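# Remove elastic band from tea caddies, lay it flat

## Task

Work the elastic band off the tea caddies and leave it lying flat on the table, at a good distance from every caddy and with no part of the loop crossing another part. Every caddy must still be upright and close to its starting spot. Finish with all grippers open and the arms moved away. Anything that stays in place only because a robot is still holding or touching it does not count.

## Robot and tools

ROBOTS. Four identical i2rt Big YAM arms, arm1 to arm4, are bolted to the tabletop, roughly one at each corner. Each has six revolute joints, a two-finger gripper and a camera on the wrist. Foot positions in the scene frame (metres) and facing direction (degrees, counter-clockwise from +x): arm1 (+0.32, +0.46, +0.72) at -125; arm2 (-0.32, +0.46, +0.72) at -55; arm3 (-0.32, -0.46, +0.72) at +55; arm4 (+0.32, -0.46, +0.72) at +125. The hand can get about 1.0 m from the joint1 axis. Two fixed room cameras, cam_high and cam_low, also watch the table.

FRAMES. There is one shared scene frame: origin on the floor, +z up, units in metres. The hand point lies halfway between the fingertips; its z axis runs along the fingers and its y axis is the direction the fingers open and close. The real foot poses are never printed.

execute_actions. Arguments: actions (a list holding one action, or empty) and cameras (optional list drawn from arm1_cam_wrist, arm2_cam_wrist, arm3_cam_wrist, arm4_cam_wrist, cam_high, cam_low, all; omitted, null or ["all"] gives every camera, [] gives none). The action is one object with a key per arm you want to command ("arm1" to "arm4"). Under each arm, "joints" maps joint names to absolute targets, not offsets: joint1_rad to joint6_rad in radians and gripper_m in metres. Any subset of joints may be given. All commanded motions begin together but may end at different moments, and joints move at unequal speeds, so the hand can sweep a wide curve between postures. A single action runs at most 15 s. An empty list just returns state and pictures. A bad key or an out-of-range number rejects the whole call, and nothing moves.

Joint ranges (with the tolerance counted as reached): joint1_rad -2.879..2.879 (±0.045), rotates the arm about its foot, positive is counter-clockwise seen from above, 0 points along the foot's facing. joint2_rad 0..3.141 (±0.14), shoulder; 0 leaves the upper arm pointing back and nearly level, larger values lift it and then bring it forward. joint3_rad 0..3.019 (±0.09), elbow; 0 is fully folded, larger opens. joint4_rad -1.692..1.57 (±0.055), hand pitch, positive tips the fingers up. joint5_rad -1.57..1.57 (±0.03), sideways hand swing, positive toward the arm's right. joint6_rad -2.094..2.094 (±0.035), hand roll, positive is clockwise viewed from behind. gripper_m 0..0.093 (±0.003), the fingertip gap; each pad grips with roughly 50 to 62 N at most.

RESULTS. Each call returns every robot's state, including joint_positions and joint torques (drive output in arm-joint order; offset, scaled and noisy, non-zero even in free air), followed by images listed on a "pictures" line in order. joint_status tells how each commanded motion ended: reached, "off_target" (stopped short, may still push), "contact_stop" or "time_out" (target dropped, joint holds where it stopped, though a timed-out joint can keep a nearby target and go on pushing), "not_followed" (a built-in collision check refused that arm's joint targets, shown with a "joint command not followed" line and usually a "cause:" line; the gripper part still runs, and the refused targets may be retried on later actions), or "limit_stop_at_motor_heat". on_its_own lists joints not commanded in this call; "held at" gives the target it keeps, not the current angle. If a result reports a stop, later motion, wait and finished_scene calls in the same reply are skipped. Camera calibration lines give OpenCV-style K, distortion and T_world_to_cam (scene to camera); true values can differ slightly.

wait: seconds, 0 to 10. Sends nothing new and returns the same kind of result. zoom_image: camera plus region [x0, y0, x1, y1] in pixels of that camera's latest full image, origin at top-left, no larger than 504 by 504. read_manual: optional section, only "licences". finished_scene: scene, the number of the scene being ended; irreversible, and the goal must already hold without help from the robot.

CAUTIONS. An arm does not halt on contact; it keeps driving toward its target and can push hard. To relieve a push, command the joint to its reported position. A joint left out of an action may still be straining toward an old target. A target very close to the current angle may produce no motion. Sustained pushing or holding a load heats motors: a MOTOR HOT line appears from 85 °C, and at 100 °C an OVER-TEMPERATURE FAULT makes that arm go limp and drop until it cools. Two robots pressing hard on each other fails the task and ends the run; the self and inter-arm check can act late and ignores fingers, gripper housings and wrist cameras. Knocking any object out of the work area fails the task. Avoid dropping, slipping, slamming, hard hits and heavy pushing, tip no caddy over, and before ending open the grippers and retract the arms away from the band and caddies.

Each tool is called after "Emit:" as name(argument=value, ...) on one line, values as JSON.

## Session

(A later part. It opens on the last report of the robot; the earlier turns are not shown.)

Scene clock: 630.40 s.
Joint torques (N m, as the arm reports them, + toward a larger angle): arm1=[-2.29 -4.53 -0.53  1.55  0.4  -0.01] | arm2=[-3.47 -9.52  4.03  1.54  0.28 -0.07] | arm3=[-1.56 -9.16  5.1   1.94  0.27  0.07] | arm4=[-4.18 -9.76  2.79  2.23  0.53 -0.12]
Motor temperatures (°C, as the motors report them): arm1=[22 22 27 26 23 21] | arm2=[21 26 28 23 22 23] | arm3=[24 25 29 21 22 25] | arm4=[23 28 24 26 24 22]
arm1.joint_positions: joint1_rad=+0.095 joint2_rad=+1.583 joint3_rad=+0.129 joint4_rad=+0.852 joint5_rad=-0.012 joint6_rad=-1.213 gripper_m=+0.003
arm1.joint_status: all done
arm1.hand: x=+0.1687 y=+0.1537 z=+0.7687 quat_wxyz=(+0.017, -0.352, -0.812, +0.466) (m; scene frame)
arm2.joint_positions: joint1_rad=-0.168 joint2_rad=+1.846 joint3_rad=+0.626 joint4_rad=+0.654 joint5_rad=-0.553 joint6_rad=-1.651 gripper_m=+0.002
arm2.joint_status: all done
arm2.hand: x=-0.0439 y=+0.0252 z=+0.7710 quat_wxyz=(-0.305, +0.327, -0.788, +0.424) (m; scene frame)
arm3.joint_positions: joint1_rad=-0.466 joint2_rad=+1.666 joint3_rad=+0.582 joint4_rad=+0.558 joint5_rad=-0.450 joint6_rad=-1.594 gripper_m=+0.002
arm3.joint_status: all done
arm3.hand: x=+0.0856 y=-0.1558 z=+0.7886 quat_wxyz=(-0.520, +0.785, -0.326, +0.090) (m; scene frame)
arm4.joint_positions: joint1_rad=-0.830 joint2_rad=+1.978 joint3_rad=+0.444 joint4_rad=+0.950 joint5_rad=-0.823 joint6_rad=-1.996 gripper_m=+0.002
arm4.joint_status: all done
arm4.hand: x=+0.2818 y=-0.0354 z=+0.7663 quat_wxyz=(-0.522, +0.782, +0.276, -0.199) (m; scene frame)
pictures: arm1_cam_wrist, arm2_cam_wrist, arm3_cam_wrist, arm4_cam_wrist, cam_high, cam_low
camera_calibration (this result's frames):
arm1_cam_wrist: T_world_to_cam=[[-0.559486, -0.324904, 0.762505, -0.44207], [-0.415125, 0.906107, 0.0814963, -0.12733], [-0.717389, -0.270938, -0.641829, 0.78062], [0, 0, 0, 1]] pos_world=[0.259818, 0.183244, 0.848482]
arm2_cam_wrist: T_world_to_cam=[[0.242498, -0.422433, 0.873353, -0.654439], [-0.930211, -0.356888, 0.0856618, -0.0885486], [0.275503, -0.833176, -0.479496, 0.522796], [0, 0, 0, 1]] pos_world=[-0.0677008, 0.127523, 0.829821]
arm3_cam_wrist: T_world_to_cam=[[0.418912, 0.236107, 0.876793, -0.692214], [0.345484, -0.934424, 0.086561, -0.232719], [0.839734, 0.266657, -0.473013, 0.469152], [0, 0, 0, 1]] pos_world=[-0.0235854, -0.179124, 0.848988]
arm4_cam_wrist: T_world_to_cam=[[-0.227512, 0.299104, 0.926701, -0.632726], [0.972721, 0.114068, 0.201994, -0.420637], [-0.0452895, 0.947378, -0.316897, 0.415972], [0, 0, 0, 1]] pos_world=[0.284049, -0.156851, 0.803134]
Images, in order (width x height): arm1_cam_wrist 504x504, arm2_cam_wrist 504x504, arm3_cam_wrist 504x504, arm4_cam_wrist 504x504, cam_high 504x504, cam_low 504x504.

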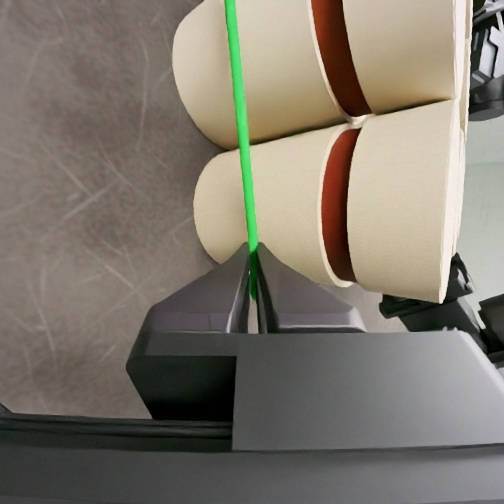

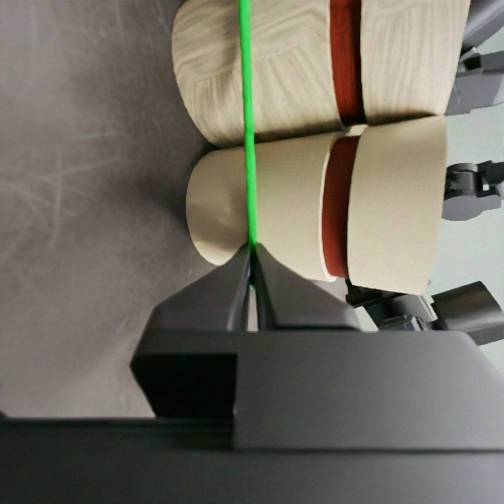

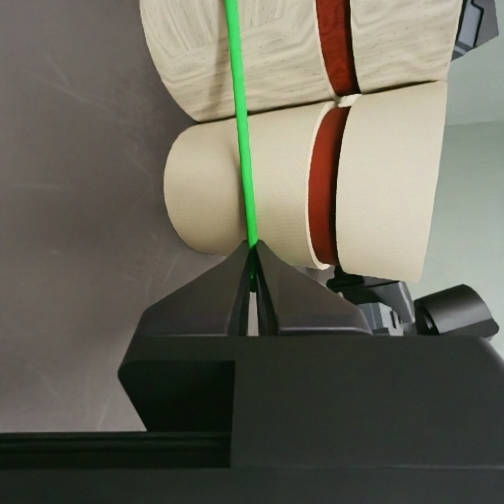

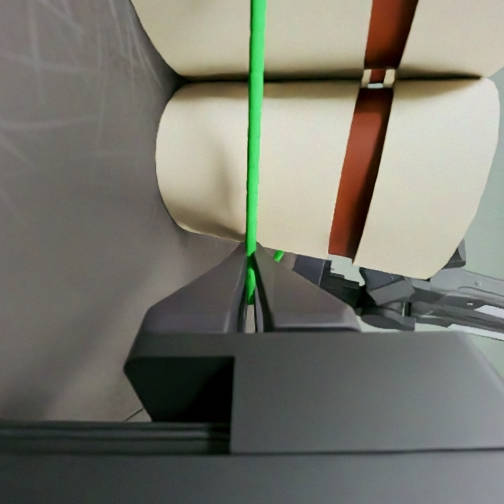

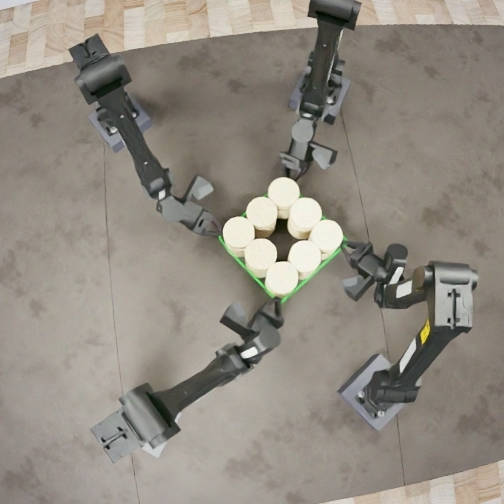

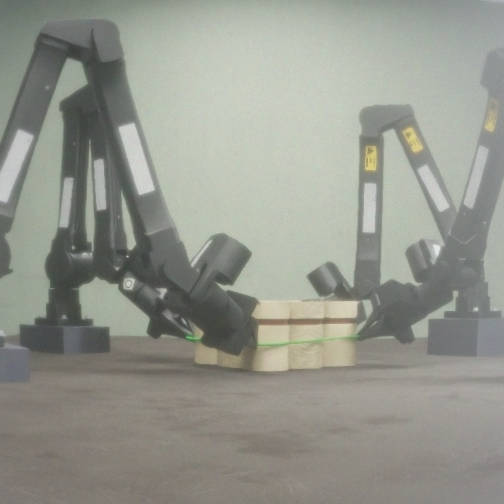

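Emit:
execute_actions(actions=[{"arm1":{"joints":{"joint1_rad":0.021,"joint2_rad":1.360,"joint3_rad":0.044,"joint4_rad":0.546}},"arm2":{"joints":{"joint1_rad":-0.270,"joint2_rad":1.815,"joint3_rad":0.572}},"arm3":{"joints":{"joint1_rad":-0.554,"joint2_rad":1.619,"joint3_rad":0.515}},"arm4":{"joints":{"joint1_rad":-0.931,"joint2_rad":1.943,"joint3_rad":0.440}}}])

Emit:
zoom_image(camera="cam_high", region=[200, 150, 380, 330])

Scene clock: 717.40 s.
Joint torques (N m, as the arm reports them, + toward a larger angle): arm1=[-3.09 -3.51 -1.45 -0.13  0.72 -0.01] | arm2=[ -5.04 -12.02   2.29   1.34   0.78  -0.07] | arm3=[ -4.45 -11.19   2.39   1.85   0.74   0.08] | arm4=[ -7.28 -11.46   1.75   2.16   1.19  -0.1 ]
Motor temperatures (°C, as the motors report them): arm1=[22 22 27 26 24 21] | arm2=[21 25 28 23 22 23] | arm3=[24 25 29 21 22 25] | arm4=[23 28 24 26 25 22]
arm1.joint_positions: joint1_rad=+0.052 joint2_rad=+1.348 joint3_rad=+0.107 joint4_rad=+0.592 joint5_rad=-0.020 joint6_rad=-1.215 gripper_m=+0.003
arm1.joint_status: all done
arm1.hand: x=+0.1652 y=+0.1755 z=+0.7837 quat_wxyz=(+0.022, -0.372, -0.815, +0.444) (m; scene frame)
arm2.joint_positions: joint1_rad=-0.207 joint2_rad=+1.819 joint3_rad=+0.600 joint4_rad=+0.657 joint5_rad=-0.566 joint6_rad=-1.652 gripper_m=+0.002
arm2.joint_status: joint1_rad time_out (moved -0.038 of -0.102); the others done
arm2.on_its_own: joint1_rad reads -0.207 and still pushes toward -0.270 since a time_out
arm2.hand: x=-0.0623 y=+0.0244 z=+0.7774 quat_wxyz=(-0.302, +0.315, -0.790, +0.430) (m; scene frame)
arm3.joint_positions: joint1_rad=-0.491 joint2_rad=+1.632 joint3_rad=+0.554 joint4_rad=+0.562 joint5_rad=-0.462 joint6_rad=-1.596 gripper_m=+0.002
arm3.joint_status: joint1_rad time_out (moved -0.026 of -0.088); the others done
arm3.on_its_own: joint1_rad reads -0.491 and still pushes toward -0.554 since a time_out
arm3.hand: x=+0.0832 y=-0.1694 z=+0.7952 quat_wxyz=(-0.523, +0.780, -0.331, +0.095) (m; scene frame)
arm4.joint_positions: joint1_rad=-0.856 joint2_rad=+1.963 joint3_rad=+0.444 joint4_rad=+0.950 joint5_rad=-0.842 joint6_rad=-1.997 gripper_m=+0.002
arm4.joint_status: joint1_rad time_out (moved -0.026 of -0.101); the others done
arm4.on_its_own: joint1_rad reads -0.856 and still pushes toward -0.931 since a time_out
arm4.hand: x=+0.2907 y=-0.0337 z=+0.7734 quat_wxyz=(-0.531, +0.778, +0.272, -0.196) (m; scene frame)
pictures: arm1_cam_wrist, arm2_cam_wrist, arm3_cam_wrist, arm4_cam_wrist, cam_high, cam_low
camera_calibration (this result's frames):
arm1_cam_wrist: T_world_to_cam=[[-0.58996, -0.334414, 0.734925, -0.420114], [-0.384983, 0.91658, 0.108028, -0.177359], [-0.709743, -0.219202, -0.669489, 0.805051], [0, 0, 0, 1]] pos_world=[0.255248, 0.198541, 0.866885]
arm2_cam_wrist: T_world_to_cam=[[0.223826, -0.426315, 0.876446, -0.659292], [-0.94022, -0.331285, 0.0789707, -0.102525], [0.256687, -0.841728, -0.47498, 0.525812], [0, 0, 0, 1]] pos_world=[-0.0837992, 0.127559, 0.83568]
arm3_cam_wrist: T_world_to_cam=[[0.416324, 0.222101, 0.881672, -0.699871], [0.330904, -0.940216, 0.0805965, -0.240215], [0.846863, 0.258195, -0.464928, 0.469399], [0, 0, 0, 1]] pos_world=[-0.0266561, -0.191608, 0.854654]
arm4_cam_wrist: T_world_to_cam=[[-0.219402, 0.28471, 0.933168, -0.645608], [0.974887, 0.101399, 0.198274, -0.42916], [-0.0381714, 0.953236, -0.299807, 0.40188], [0, 0, 0, 1]] pos_world=[0.292075, -0.155759, 0.808039]
Images, in order (width x height): arm1_cam_wrist 504x504, arm2_cam_wrist 504x504, arm3_cam_wrist 504x504, arm4_cam_wrist 504x504, cam_high 504x504, cam_low 504x504.

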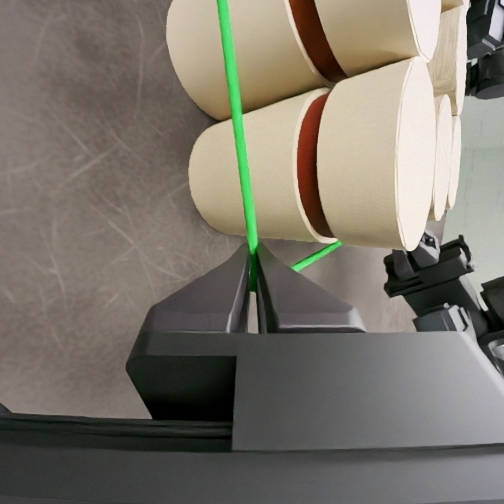

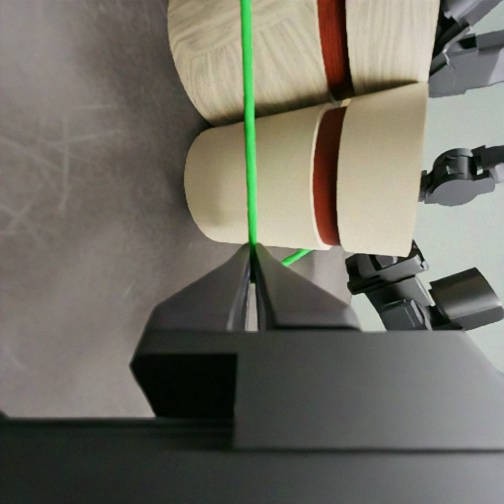

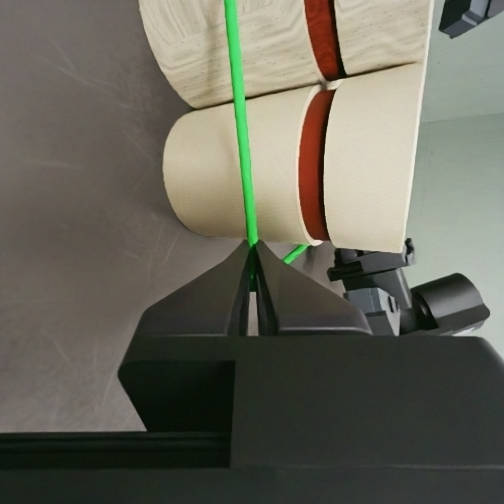

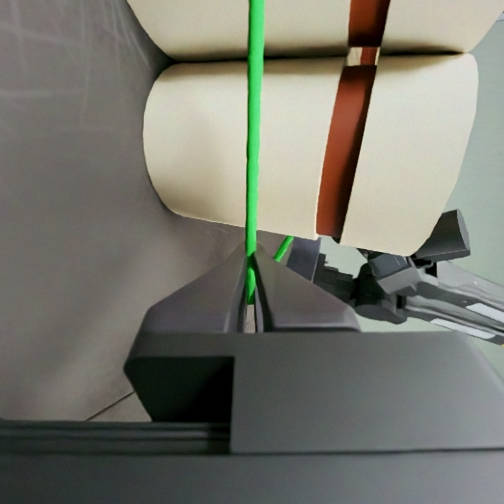

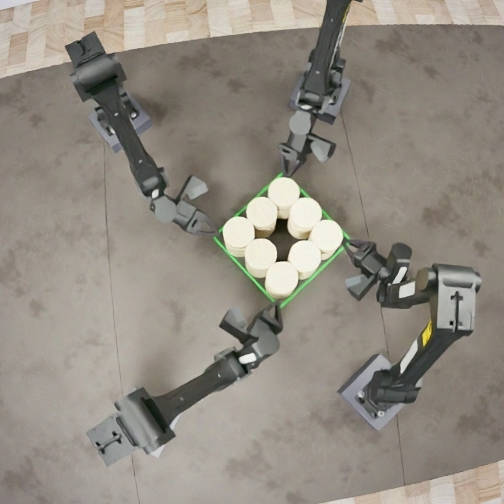

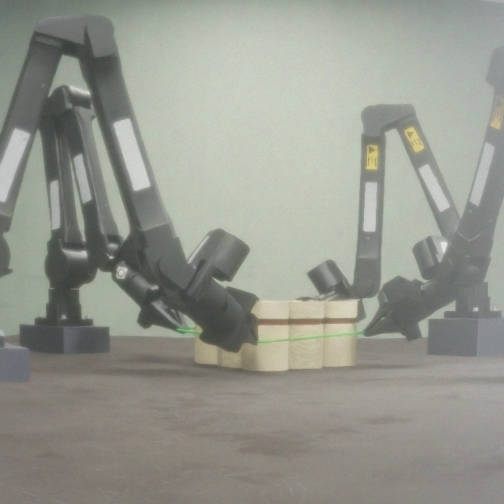

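Region (200, 150, 380, 330) of cam_high's 504x504 image, scaled by 2.800, with more detail than that image has.

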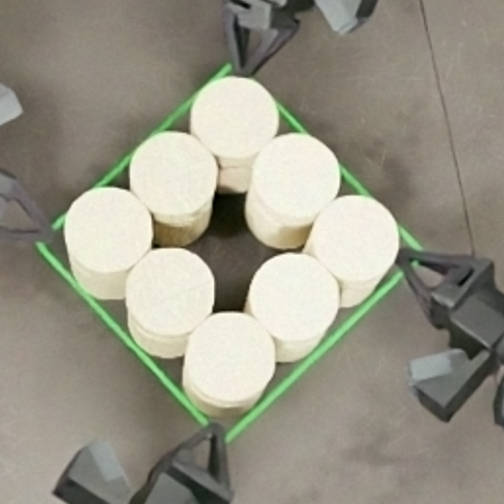

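Emit:
execute_actions(actions=[{"arm1":{"joints":{"joint2_rad":0.787,"joint3_rad":0.078,"joint4_rad":0.225}},"arm2":{"joints":{"joint2_rad":1.483,"joint3_rad":0.580,"joint4_rad":0.417}},"arm3":{"joints":{"joint2_rad":1.365,"joint3_rad":0.525,"joint4_rad":0.482}},"arm4":{"joints":{"joint2_rad":1.460,"joint3_rad":0.432,"joint4_rad":0.445}}}])

Emit:
zoom_image(camera="cam_high", region=[200, 150, 380, 330])

Scene clock: 803.20 s.
Joint torques (N m, as the arm reports them, + toward a larger angle): arm1=[-3.18 -1.46  4.12  0.46  0.8   0.01] | arm2=[-4.78 -9.74  5.13  0.51  0.83 -0.06] | arm3=[-4.59 -8.88  5.03  0.68  0.81  0.08] | arm4=[-7.34 -8.45  6.3   1.37  1.18 -0.08]
Motor temperatures (°C, as the motors report them): arm1=[22 22 26 26 25 21] | arm2=[21 26 27 23 24 23] | arm3=[24 25 28 21 23 25] | arm4=[24 28 24 26 30 22]
arm1.joint_positions: joint1_rad=+0.052 joint2_rad=+0.786 joint3_rad=+0.117 joint4_rad=+0.259 joint5_rad=-0.022 joint6_rad=-1.216 gripper_m=+0.003
arm1.joint_status: all done
arm1.hand: x=+0.1632 y=+0.1726 z=+0.8903 quat_wxyz=(+0.030, -0.346, -0.761, +0.547) (m; scene frame)
arm2.joint_positions: joint1_rad=-0.207 joint2_rad=+1.483 joint3_rad=+0.600 joint4_rad=+0.449 joint5_rad=-0.566 joint6_rad=-1.652 gripper_m=+0.002
arm2.joint_status: all done
arm2.on_its_own: joint1_rad reads -0.207 and still pushes toward -0.270 since a time_out
arm2.hand: x=-0.0619 y=+0.0260 z=+0.8981 quat_wxyz=(-0.300, +0.323, -0.756, +0.484) (m; scene frame)
arm3.joint_positions: joint1_rad=-0.491 joint2_rad=+1.373 joint3_rad=+0.554 joint4_rad=+0.510 joint5_rad=-0.462 joint6_rad=-1.596 gripper_m=+0.002
arm3.joint_status: all done
arm3.on_its_own: joint1_rad reads -0.491 and still pushes toward -0.554 since a time_out
arm3.hand: x=+0.0829 y=-0.1700 z=+0.9068 quat_wxyz=(-0.588, +0.742, -0.285, +0.151) (m; scene frame)
arm4.joint_positions: joint1_rad=-0.856 joint2_rad=+1.465 joint3_rad=+0.434 joint4_rad=+0.454 joint5_rad=-0.842 joint6_rad=-1.998 gripper_m=+0.002
arm4.joint_status: all done
arm4.on_its_own: joint1_rad reads -0.856 and still pushes toward -0.931 since a time_out
arm4.hand: x=+0.2896 y=-0.0376 z=+0.8858 quat_wxyz=(-0.528, +0.780, +0.271, -0.198) (m; scene frame)
pictures: arm1_cam_wrist, arm2_cam_wrist, arm3_cam_wrist, arm4_cam_wrist, cam_high, cam_low
camera_calibration (this result's frames):
arm1_cam_wrist: T_world_to_cam=[[-0.497915, -0.168309, 0.850736, -0.647377], [-0.381152, 0.923632, -0.040348, -0.0567649], [-0.778976, -0.34435, -0.524042, 0.777747], [0, 0, 0, 1]] pos_world=[0.261871, 0.211287, 0.956028]
arm2_cam_wrist: T_world_to_cam=[[0.184579, -0.317316, 0.930184, -0.818076], [-0.943284, -0.32293, 0.0770166, -0.109838], [0.275946, -0.891643, -0.358925, 0.482613], [0, 0, 0, 1]] pos_world=[-0.085784, 0.13526, 0.942641]
arm3_cam_wrist: T_world_to_cam=[[0.245554, 0.134841, 0.959959, -0.869638], [0.317993, -0.946686, 0.0516347, -0.223409], [0.915742, 0.292581, -0.275341, 0.349934], [0, 0, 0, 1]] pos_world=[-0.0358634, -0.19662, 0.942704]
arm4_cam_wrist: T_world_to_cam=[[-0.21812, 0.291042, 0.931514, -0.748274], [0.975153, 0.102869, 0.196199, -0.448165], [-0.0387215, 0.951164, -0.306249, 0.445004], [0, 0, 0, 1]] pos_world=[0.291047, -0.15939, 0.921239]
Images, in order (width x height): arm1_cam_wrist 504x504, arm2_cam_wrist 504x504, arm3_cam_wrist 504x504, arm4_cam_wrist 504x504, cam_high 504x504, cam_low 504x504.

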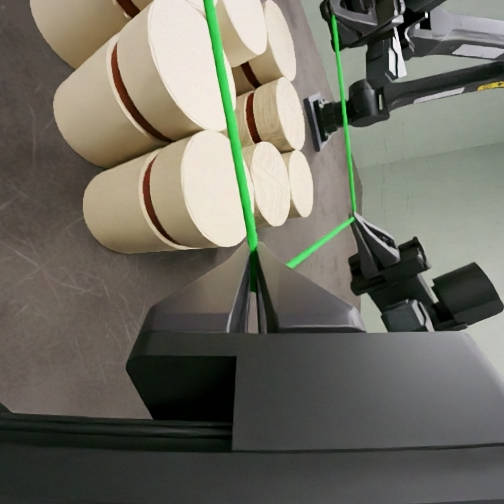

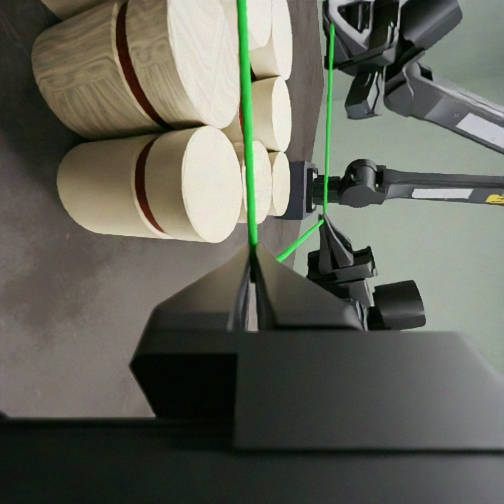

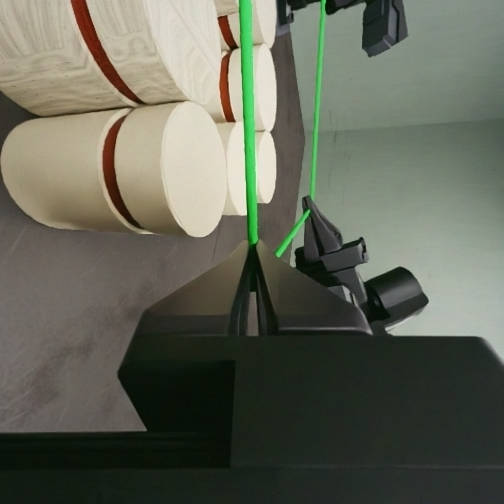

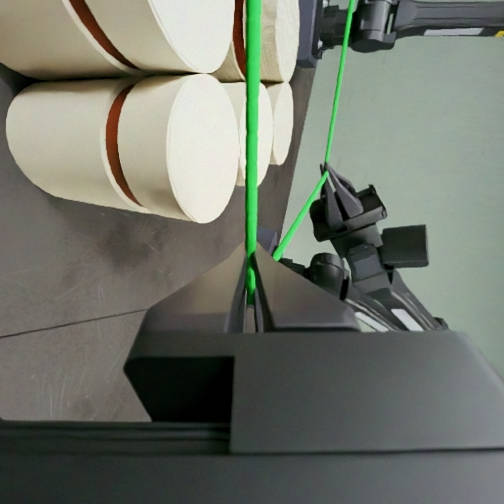

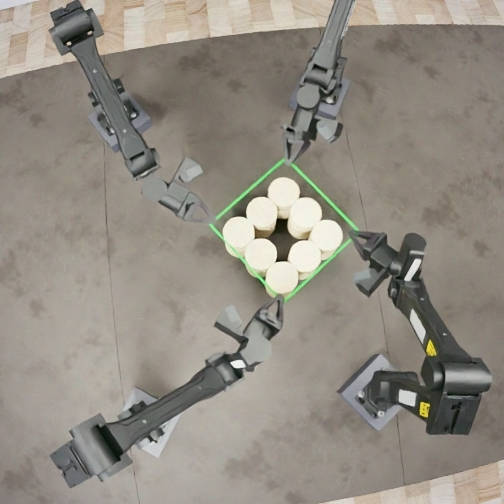

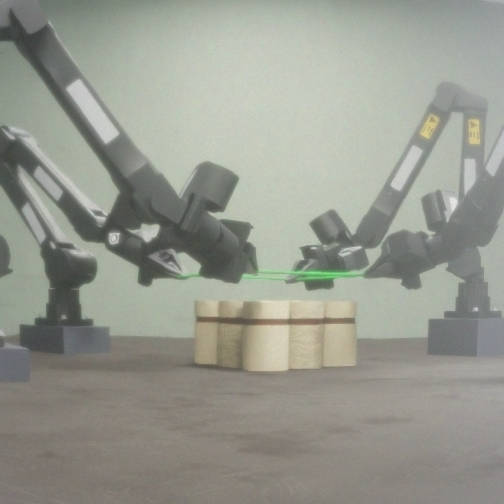

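Region (200, 150, 380, 330) of cam_high's 504x504 image, scaled by 2.800, with more detail than that image has.

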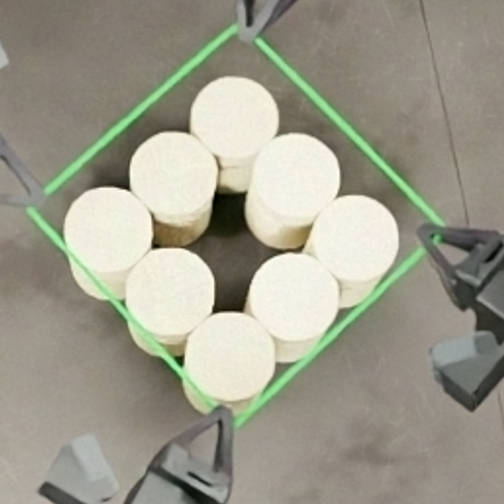

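Emit:
execute_actions(actions=[{"arm1":{"joints":{"joint1_rad":-0.095,"joint2_rad":0.998,"joint3_rad":0.505,"joint4_rad":-0.160,"joint6_rad":-1.35}},"arm2":{"joints":{"joint1_rad":-0.300,"joint2_rad":1.158,"joint3_rad":0.552,"joint4_rad":-0.012,"joint5_rad":-0.495,"joint6_rad":-1.78}},"arm3":{"joints":{"joint1_rad":-0.243,"joint2_rad":0.970,"joint3_rad":0.496,"joint4_rad":0.010,"joint5_rad":-0.395,"joint6_rad":-1.55}},"arm4":{"joints":{"joint1_rad":-0.495,"joint2_rad":1.262,"joint3_rad":0.535,"joint4_rad":0.080,"joint5_rad":-0.745,"joint6_rad":-1.9}}}], cameras=["cam_high","cam_low"])

Scene clock: 919.17 s.
Joint torques (N m, as the arm reports them, + toward a larger angle): arm1=[-2.88 -4.12  9.98  0.66  0.53 -0.08] | arm2=[-1.97 -5.6   6.9   0.35 -0.01 -0.11] | arm3=[ 1.03 -4.01  8.28  0.65  0.17  0.21] | arm4=[-2.16 -6.9  11.    0.83 -0.07  0.08]
Motor temperatures (°C, as the motors report them): arm1=[22 22 28 26 26 21] | arm2=[22 25 28 23 25 23] | arm3=[24 25 29 21 23 25] | arm4=[24 28 26 26 32 22]
arm1.joint_positions: joint1_rad=-0.068 joint2_rad=+0.993 joint3_rad=+0.476 joint4_rad=-0.135 joint5_rad=-0.015 joint6_rad=-1.337 gripper_m=+0.003
arm1.joint_status: all done
arm1.hand: x=+0.0866 y=+0.1357 z=+0.9258 quat_wxyz=(+0.077, -0.372, -0.815, +0.437) (m; scene frame)
arm2.joint_positions: joint1_rad=-0.278 joint2_rad=+1.154 joint3_rad=+0.563 joint4_rad=+0.020 joint5_rad=-0.500 joint6_rad=-1.765 gripper_m=+0.002
arm2.joint_status: all done
arm2.hand: x=-0.1194 y=+0.0644 z=+0.9418 quat_wxyz=(-0.234, +0.318, -0.796, +0.458) (m; scene frame)
arm3.joint_positions: joint1_rad=-0.248 joint2_rad=+0.974 joint3_rad=+0.508 joint4_rad=+0.036 joint5_rad=-0.401 joint6_rad=-1.562 gripper_m=+0.002
arm3.joint_status: all done
arm3.hand: x=-0.0497 y=-0.1374 z=+0.9526 quat_wxyz=(-0.555, +0.792, -0.247, +0.066) (m; scene frame)
arm4.joint_positions: joint1_rad=-0.480 joint2_rad=+1.265 joint3_rad=+0.508 joint4_rad=+0.100 joint5_rad=-0.752 joint6_rad=-1.913 gripper_m=+0.002
arm4.joint_status: all done
arm4.hand: x=+0.1466 y=-0.0722 z=+0.9297 quat_wxyz=(-0.441, +0.772, +0.357, -0.286) (m; scene frame)
pictures: cam_high, cam_low
Images, in order (width x height): cam_high 504x504, cam_low 504x504.

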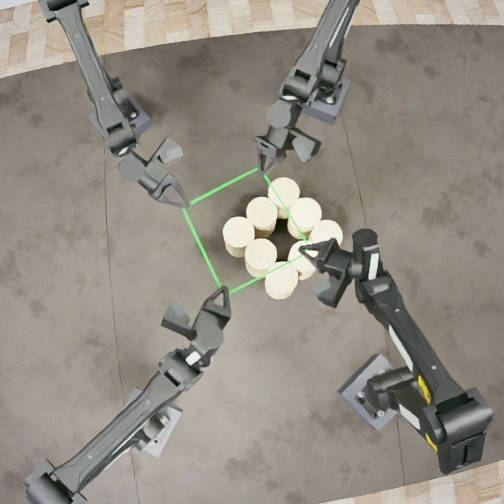

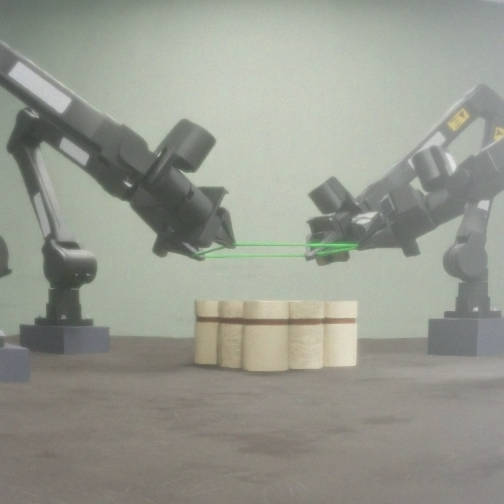

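Emit:
execute_actions(actions=[{"arm1":{"joints":{"joint1_rad":-0.268,"joint2_rad":1.347,"joint3_rad":0.870,"joint4_rad":-0.372,"joint6_rad":-1.41}},"arm2":{"joints":{"joint1_rad":-0.495,"joint2_rad":1.010,"joint3_rad":0.430,"joint4_rad":-0.155,"joint5_rad":-0.295,"joint6_rad":-1.89}},"arm3":{"joints":{"joint1_rad":0.185,"joint2_rad":0.820,"joint3_rad":0.465,"joint4_rad":-0.357,"joint5_rad":-0.245,"joint6_rad":-1.19}},"arm4":{"joints":{"joint1_rad":-0.052,"joint2_rad":1.405,"joint3_rad":0.808,"joint4_rad":-0.198,"joint5_rad":-0.445,"joint6_rad":-1.61}}}], cameras=["cam_high","cam_low"])

Scene clock: 986.47 s.
Joint torques (N m, as the arm reports them, + toward a larger angle): arm1=[-1.33 -9.32 11.07  0.64  0.27 -0.1 ] | arm2=[-1.93 -3.33  7.05  0.26  0.01 -0.07] | arm3=[ 1.65 -2.9   8.4   0.32 -0.1   0.21] | arm4=[ -1.34 -10.06  11.66   0.68  -0.32   0.06]
Motor temperatures (°C, as the motors report them): arm1=[22 22 33 26 25 21] | arm2=[21 25 29 23 23 23] | arm3=[24 24 31 21 23 25] | arm4=[23 27 30 26 28 22]
arm1.joint_positions: joint1_rad=-0.258 joint2_rad=+1.352 joint3_rad=+0.825 joint4_rad=-0.352 joint5_rad=-0.009 joint6_rad=-1.396 gripper_m=+0.003
arm1.joint_status: all done
arm1.hand: x=-0.0394 y=+0.1225 z=+0.9114 quat_wxyz=(+0.100, -0.448, -0.828, +0.323) (m; scene frame)
arm2.joint_positions: joint1_rad=-0.478 joint2_rad=+1.009 joint3_rad=+0.442 joint4_rad=-0.125 joint5_rad=-0.300 joint6_rad=-1.875 gripper_m=+0.002
arm2.joint_status: all done
arm2.hand: x=-0.2386 y=+0.0835 z=+0.9017 quat_wxyz=(-0.084, +0.235, -0.864, +0.437) (m; scene frame)
arm3.joint_positions: joint1_rad=+0.172 joint2_rad=+0.828 joint3_rad=+0.478 joint4_rad=-0.326 joint5_rad=-0.245 joint6_rad=-1.203 gripper_m=+0.002
arm3.joint_status: all done
arm3.hand: x=-0.2055 y=-0.1153 z=+0.9128 quat_wxyz=(-0.437, +0.843, -0.300, -0.094) (m; scene frame)
arm4.joint_positions: joint1_rad=-0.045 joint2_rad=+1.414 joint3_rad=+0.781 joint4_rad=-0.177 joint5_rad=-0.444 joint6_rad=-1.623 gripper_m=+0.002
arm4.joint_status: all done
arm4.hand: x=-0.0120 y=-0.0846 z=+0.9244 quat_wxyz=(-0.296, +0.836, +0.358, -0.291) (m; scene frame)
pictures: cam_high, cam_low
Images, in order (width x height): cam_high 504x504, cam_low 504x504.

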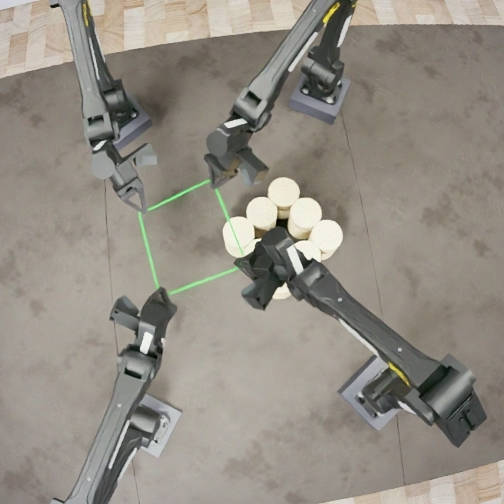

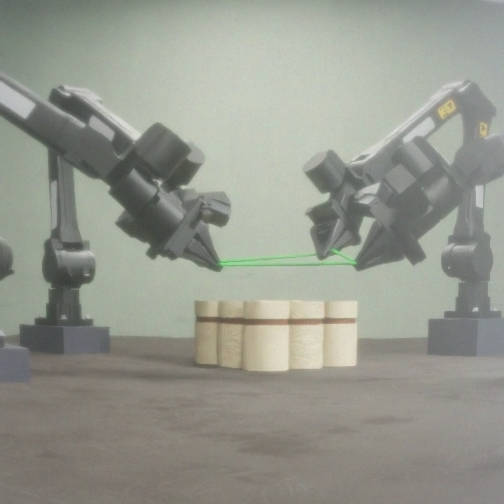

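Emit:
execute_actions(actions=[], cameras=["cam_high", "cam_low"])

Scene clock: 1006.23 s.
Joint torques (N m, as the arm reports them, + toward a larger angle): arm1=[-1.32 -9.19 11.1   0.64  0.27 -0.1 ] | arm2=[-1.68 -3.71  7.2   0.29  0.   -0.09] | arm3=[ 1.77 -2.98  8.39  0.4  -0.08  0.25] | arm4=[ -1.59 -10.44  11.76   0.76  -0.31   0.07]
Motor temperatures (°C, as the motors report them): arm1=[22 22 34 26 25 21] | arm2=[21 24 29 23 23 23] | arm3=[24 24 31 21 23 25] | arm4=[23 28 31 26 27 22]
arm1.joint_positions: joint1_rad=-0.258 joint2_rad=+1.352 joint3_rad=+0.825 joint4_rad=-0.352 joint5_rad=-0.009 joint6_rad=-1.396 gripper_m=+0.003
arm1.joint_status: all done
arm1.hand: x=-0.0394 y=+0.1225 z=+0.9114 quat_wxyz=(+0.100, -0.448, -0.828, +0.323) (m; scene frame)
arm2.joint_positions: joint1_rad=-0.478 joint2_rad=+1.009 joint3_rad=+0.442 joint4_rad=-0.125 joint5_rad=-0.300 joint6_rad=-1.875 gripper_m=+0.002
arm2.joint_status: all done
arm2.hand: x=-0.2386 y=+0.0835 z=+0.9017 quat_wxyz=(-0.084, +0.235, -0.864, +0.437) (m; scene frame)
arm3.joint_positions: joint1_rad=+0.172 joint2_rad=+0.828 joint3_rad=+0.478 joint4_rad=-0.326 joint5_rad=-0.245 joint6_rad=-1.202 gripper_m=+0.002
arm3.joint_status: all done
arm3.hand: x=-0.2055 y=-0.1153 z=+0.9128 quat_wxyz=(-0.437, +0.843, -0.300, -0.094) (m; scene frame)
arm4.joint_positions: joint1_rad=-0.045 joint2_rad=+1.414 joint3_rad=+0.781 joint4_rad=-0.177 joint5_rad=-0.444 joint6_rad=-1.623 gripper_m=+0.002
arm4.joint_status: all done
arm4.hand: x=-0.0120 y=-0.0846 z=+0.9244 quat_wxyz=(-0.296, +0.836, +0.358, -0.291) (m; scene frame)
pictures: cam_high, cam_low
Images, in order (width x height): cam_high 504x504, cam_low 504x504.

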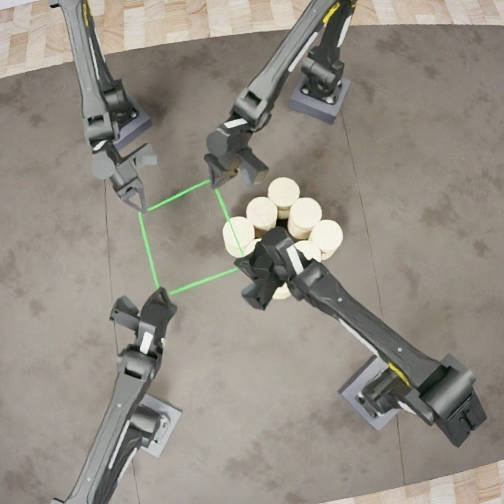

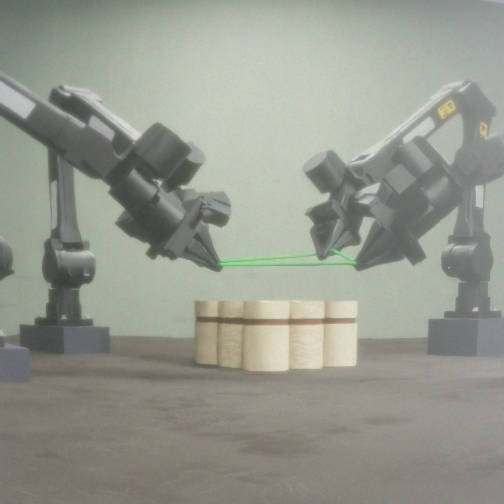

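Emit:
execute_actions(actions=[{"arm1":{"joints":{"joint1_rad":-0.410,"joint2_rad":1.918,"joint3_rad":1.409,"joint4_rad":-0.548,"joint5_rad":0.0,"joint6_rad":-1.50}},"arm2":{"joints":{"joint1_rad":-0.910,"joint2_rad":1.402,"joint3_rad":0.593,"joint4_rad":-0.272,"joint5_rad":-0.295,"joint6_rad":-2.06}},"arm3":{"joints":{"joint1_rad":0.740,"joint2_rad":1.252,"joint3_rad":0.642,"joint4_rad":-0.464,"joint5_rad":-0.145,"joint6_rad":-0.69}},"arm4":{"joints":{"joint1_rad":0.283,"joint2_rad":1.962,"joint3_rad":1.364,"joint4_rad":-0.423,"joint5_rad":-0.245,"joint6_rad":-1.39}}}], cameras=["cam_high", "cam_low"])

Scene clock: 1127.77 s.
Joint torques (N m, as the arm reports them, + toward a larger angle): arm1=[ -1.23 -17.17  11.31   0.75  -0.01  -0.12] | arm2=[ 0.11 -6.73  8.03  0.4  -0.15 -0.14] | arm3=[ 1.4  -7.7  10.31  0.58 -0.01  0.24] | arm4=[ -0.81 -17.84  13.71   0.94  -0.3    0.02]
Motor temperatures (°C, as the motors report them): arm1=[22 23 38 26 24 21] | arm2=[21 24 30 23 22 23] | arm3=[24 23 32 21 22 25] | arm4=[23 28 33 26 26 22]
arm1.joint_positions: joint1_rad=-0.400 joint2_rad=+1.940 joint3_rad=+1.356 joint4_rad=-0.540 joint5_rad=-0.002 joint6_rad=-1.486 gripper_m=+0.003
arm1.joint_status: all done
arm1.hand: x=-0.2097 y=+0.0891 z=+0.8041 quat_wxyz=(+0.090, -0.487, -0.845, +0.201) (m; scene frame)
arm2.joint_positions: joint1_rad=-0.905 joint2_rad=+1.395 joint3_rad=+0.568 joint4_rad=-0.256 joint5_rad=-0.298 joint6_rad=-2.043 gripper_m=+0.002
arm2.joint_status: all done
arm2.hand: x=-0.4065 y=+0.0738 z=+0.7964 quat_wxyz=(-0.034, +0.096, -0.954, +0.281) (m; scene frame)
arm3.joint_positions: joint1_rad=+0.732 joint2_rad=+1.250 joint3_rad=+0.610 joint4_rad=-0.449 joint5_rad=-0.147 joint6_rad=-0.701 gripper_m=+0.002
arm3.joint_status: all done
arm3.hand: x=-0.3924 y=-0.0802 z=+0.8046 quat_wxyz=(-0.179, +0.908, -0.336, -0.174) (m; scene frame)
arm4.joint_positions: joint1_rad=+0.284 joint2_rad=+1.978 joint3_rad=+1.310 joint4_rad=-0.416 joint5_rad=-0.243 joint6_rad=-1.400 gripper_m=+0.002
arm4.joint_status: all done
arm4.hand: x=-0.2139 y=-0.0927 z=+0.8029 quat_wxyz=(-0.145, +0.889, +0.373, -0.223) (m; scene frame)
pictures: cam_high, cam_low
Images, in order (width x height): cam_high 504x504, cam_low 504x504.

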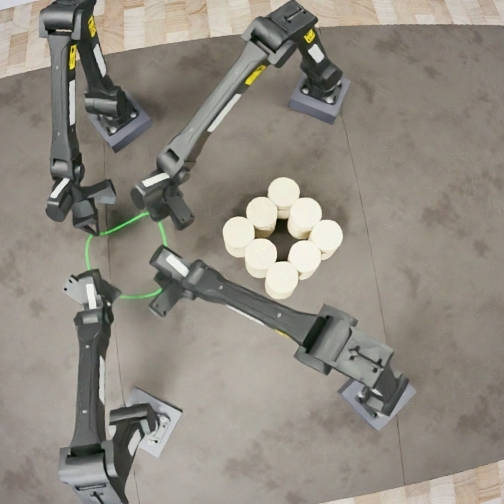

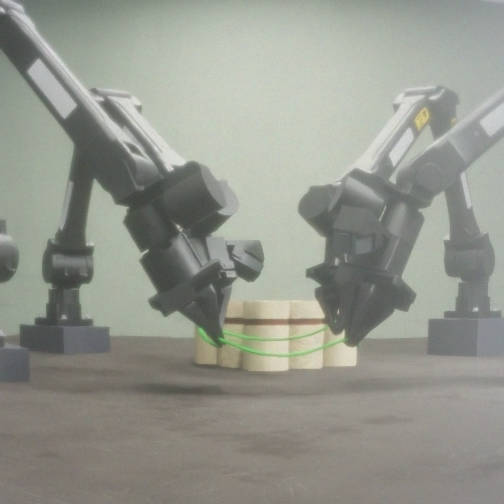

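Emit:
zoom_image(camera="cam_low", region=[150, 270, 410, 420])

Emit:
zoom_image(camera="cam_high", region=[30, 150, 250, 340])

Region (150, 270, 410, 420) of cam_low's 504x504 image, scaled by 1.938, with more detail than that image has; it fills the top 291 rows of this view, and the rest is white.

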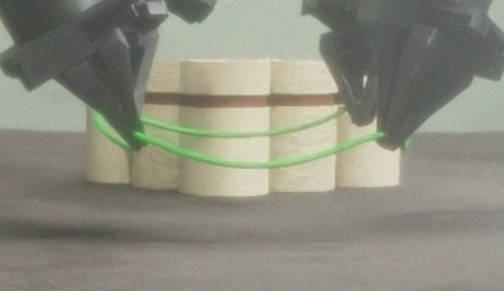

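Region (30, 150, 250, 340) of cam_high's 504x504 image, scaled by 2.291, with more detail than that image has; it fills the top 435 rows of this view, and the rest is white.

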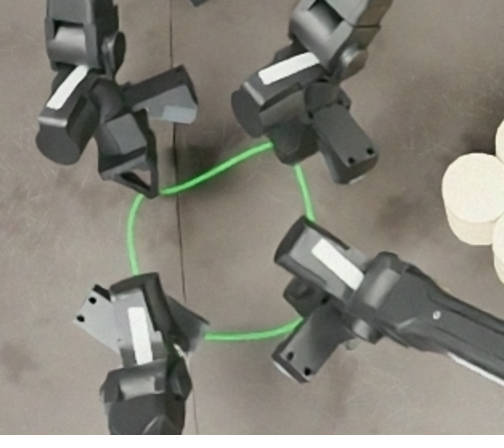

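Emit:
zoom_image(camera="cam_low", region=[185, 295, 265, 385])

Emit:
zoom_image(camera="cam_low", region=[300, 295, 380, 385])

Region (185, 295, 265, 385) of cam_low's 504x504 image, scaled by 5.600, with more detail than that image has.

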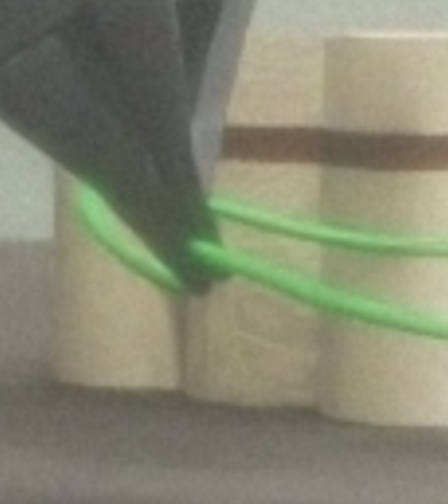

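Region (300, 295, 380, 385) of cam_low's 504x504 image, scaled by 5.600, with more detail than that image has.

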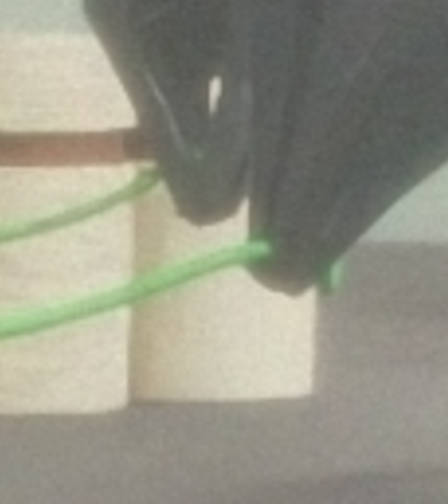

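Emit:
execute_actions(actions=[{"arm1":{"joints":{"joint2_rad":2.0}},"arm2":{"joints":{"joint2_rad":1.555}},"arm3":{"joints":{"joint2_rad":1.404}},"arm4":{"joints":{"joint2_rad":2.064}}}], cameras=["cam_high", "cam_low", "arm1_cam_wrist"])

Emit:
zoom_image(camera="cam_low", region=[160, 320, 400, 420])

Scene clock: 1182.87 s.
Joint torques (N m, as the arm reports them, + toward a larger angle): arm1=[ -1.29 -16.94  10.2    0.65  -0.01  -0.12] | arm2=[ 0.34 -7.9   6.77 -0.04 -0.14 -0.13] | arm3=[ 1.42 -7.52  8.97  0.33 -0.02  0.16] | arm4=[ -0.88 -18.32  11.82   0.91  -0.31  -0.03]
Motor temperatures (°C, as the motors report them): arm1=[22 26 39 26 24 21] | arm2=[21 24 31 23 22 23] | arm3=[24 24 34 21 22 25] | arm4=[23 31 36 26 25 22]
arm1.joint_positions: joint1_rad=-0.400 joint2_rad=+2.013 joint3_rad=+1.364 joint4_rad=-0.540 joint5_rad=-0.002 joint6_rad=-1.486 gripper_m=+0.003
arm1.joint_status: all done
arm1.hand: x=-0.2051 y=+0.0920 z=+0.7622 quat_wxyz=(+0.076, -0.490, -0.851, +0.173) (m; scene frame)
arm2.joint_positions: joint1_rad=-0.905 joint2_rad=+1.547 joint3_rad=+0.572 joint4_rad=-0.256 joint5_rad=-0.298 joint6_rad=-2.045 gripper_m=+0.002
arm2.joint_status: all done
arm2.hand: x=-0.4005 y=+0.0905 z=+0.7423 quat_wxyz=(-0.065, +0.088, -0.970, +0.217) (m; scene frame)
arm3.joint_positions: joint1_rad=+0.732 joint2_rad=+1.402 joint3_rad=+0.611 joint4_rad=-0.449 joint5_rad=-0.147 joint6_rad=-0.700 gripper_m=+0.002
arm3.joint_status: all done
arm3.hand: x=-0.3904 y=-0.0927 z=+0.7509 quat_wxyz=(-0.114, +0.920, -0.347, -0.140) (m; scene frame)
arm4.joint_positions: joint1_rad=+0.284 joint2_rad=+2.078 joint3_rad=+1.323 joint4_rad=-0.416 joint5_rad=-0.243 joint6_rad=-1.400 gripper_m=+0.002
arm4.joint_status: all done
arm4.hand: x=-0.2063 y=-0.0987 z=+0.7465 quat_wxyz=(-0.108, +0.900, +0.372, -0.203) (m; scene frame)
pictures: arm1_cam_wrist, cam_high, cam_low
camera_calibration (this result's frames):
arm1_cam_wrist: T_world_to_cam=[[-0.810731, -0.461221, 0.360541, -0.398953], [-0.248323, 0.828655, 0.501663, -0.504988], [-0.530142, 0.317183, -0.786349, 0.586033], [0, 0, 0, 1]] pos_world=[-0.138163, 0.0485752, 0.857999]
Images, in order (width x height): arm1_cam_wrist 504x504, cam_high 504x504, cam_low 504x504.

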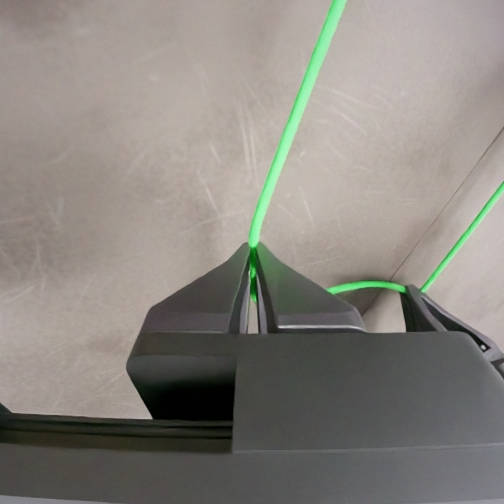

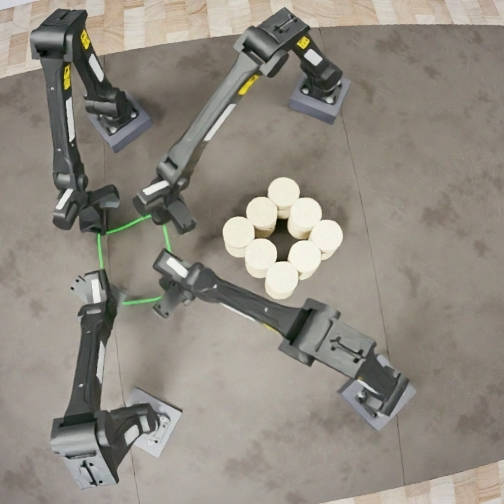

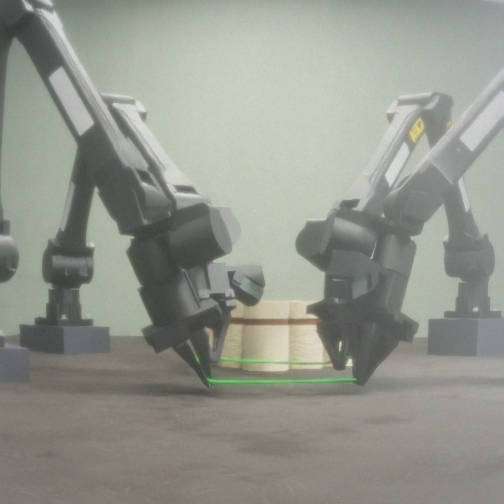

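Region (160, 320, 400, 420) of cam_low's 504x504 image, scaled by 2.100, with more detail than that image has; it fills the top 210 rows of this view, and the rest is white.

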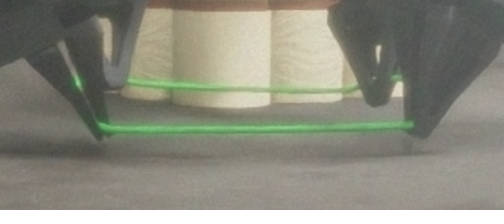

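Emit:
zoom_image(camera="cam_low", region=[175, 335, 255, 410])

Emit:
zoom_image(camera="cam_low", region=[310, 335, 390, 410])

Region (175, 335, 255, 410) of cam_low's 504x504 image, scaled by 6.300, with more detail than that image has; it fills the top 472 rows of this view, and the rest is white.

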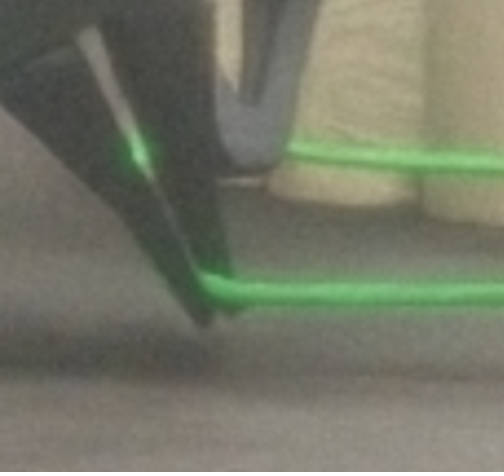

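Region (310, 335, 390, 410) of cam_low's 504x504 image, scaled by 6.300, with more detail than that image has; it fills the top 472 rows of this view, and the rest is white.

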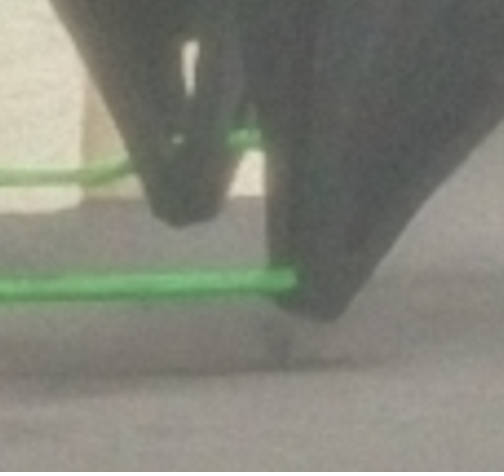

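Emit:
execute_actions(actions=[{"arm1":{"joints":{"joint2_rad":2.033}},"arm2":{"joints":{"joint2_rad":1.563}},"arm3":{"joints":{"joint2_rad":1.413}},"arm4":{"joints":{"joint2_rad":2.081}}}], cameras=["cam_low"])

Emit:
zoom_image(camera="cam_low", region=[175, 335, 255, 410])

Emit:
zoom_image(camera="cam_low", region=[310, 335, 390, 410])

Scene clock: 1207.50 s.
Joint torques (N m, as the arm reports them, + toward a larger angle): arm1=[ -1.29 -16.12  10.05   0.62  -0.01  -0.13] | arm2=[-0.01 -7.09  6.59 -0.03 -0.13 -0.08] | arm3=[ 1.62 -7.05  8.95  0.19 -0.03  0.16] | arm4=[ -1.4  -16.96  11.8    0.83  -0.33  -0.02]
Motor temperatures (°C, as the motors report them): arm1=[22 27 39 26 24 21] | arm2=[21 24 30 23 22 23] | arm3=[24 24 33 20 22 25] | arm4=[23 32 35 26 25 22]
arm1.joint_positions: joint1_rad=-0.400 joint2_rad=+2.032 joint3_rad=+1.364 joint4_rad=-0.540 joint5_rad=-0.002 joint6_rad=-1.486 gripper_m=+0.003
arm1.joint_status: all done
arm1.hand: x=-0.2027 y=+0.0936 z=+0.7504 quat_wxyz=(+0.072, -0.491, -0.852, +0.164) (m; scene frame)
arm2.joint_positions: joint1_rad=-0.905 joint2_rad=+1.547 joint3_rad=+0.572 joint4_rad=-0.256 joint5_rad=-0.298 joint6_rad=-2.045 gripper_m=+0.002
arm2.joint_status: all done
arm2.hand: x=-0.4005 y=+0.0905 z=+0.7423 quat_wxyz=(-0.065, +0.088, -0.970, +0.217) (m; scene frame)
arm3.joint_positions: joint1_rad=+0.732 joint2_rad=+1.402 joint3_rad=+0.611 joint4_rad=-0.449 joint5_rad=-0.147 joint6_rad=-0.700 gripper_m=+0.002
arm3.joint_status: all done
arm3.hand: x=-0.3904 y=-0.0927 z=+0.7509 quat_wxyz=(-0.114, +0.920, -0.347, -0.140) (m; scene frame)
arm4.joint_positions: joint1_rad=+0.284 joint2_rad=+2.078 joint3_rad=+1.323 joint4_rad=-0.416 joint5_rad=-0.243 joint6_rad=-1.400 gripper_m=+0.002
arm4.joint_status: all done
arm4.hand: x=-0.2063 y=-0.0987 z=+0.7465 quat_wxyz=(-0.108, +0.900, +0.372, -0.203) (m; scene frame)
pictures: cam_low
Images, in order (width x height): cam_low 504x504.

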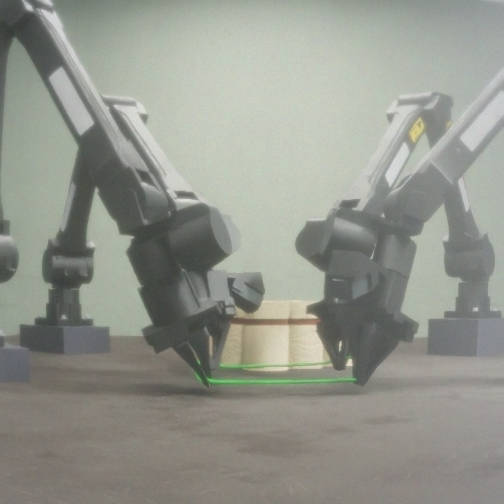

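Region (175, 335, 255, 410) of cam_low's 504x504 image, scaled by 6.300, with more detail than that image has; it fills the top 472 rows of this view, and the rest is white.

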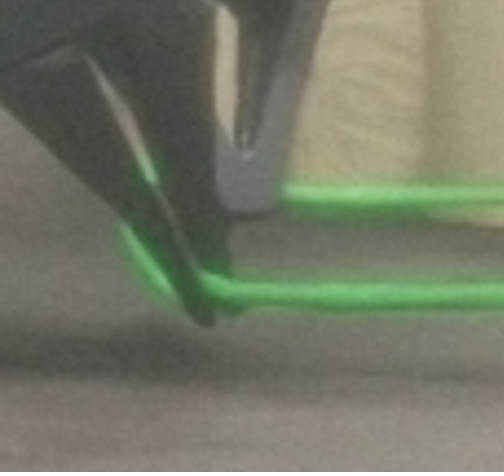

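Region (310, 335, 390, 410) of cam_low's 504x504 image, scaled by 6.300, with more detail than that image has; it fills the top 472 rows of this view, and the rest is white.

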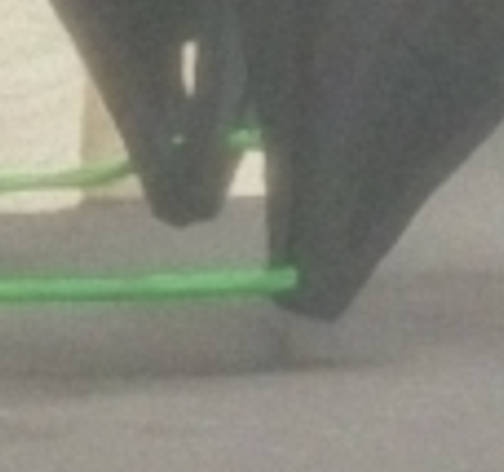

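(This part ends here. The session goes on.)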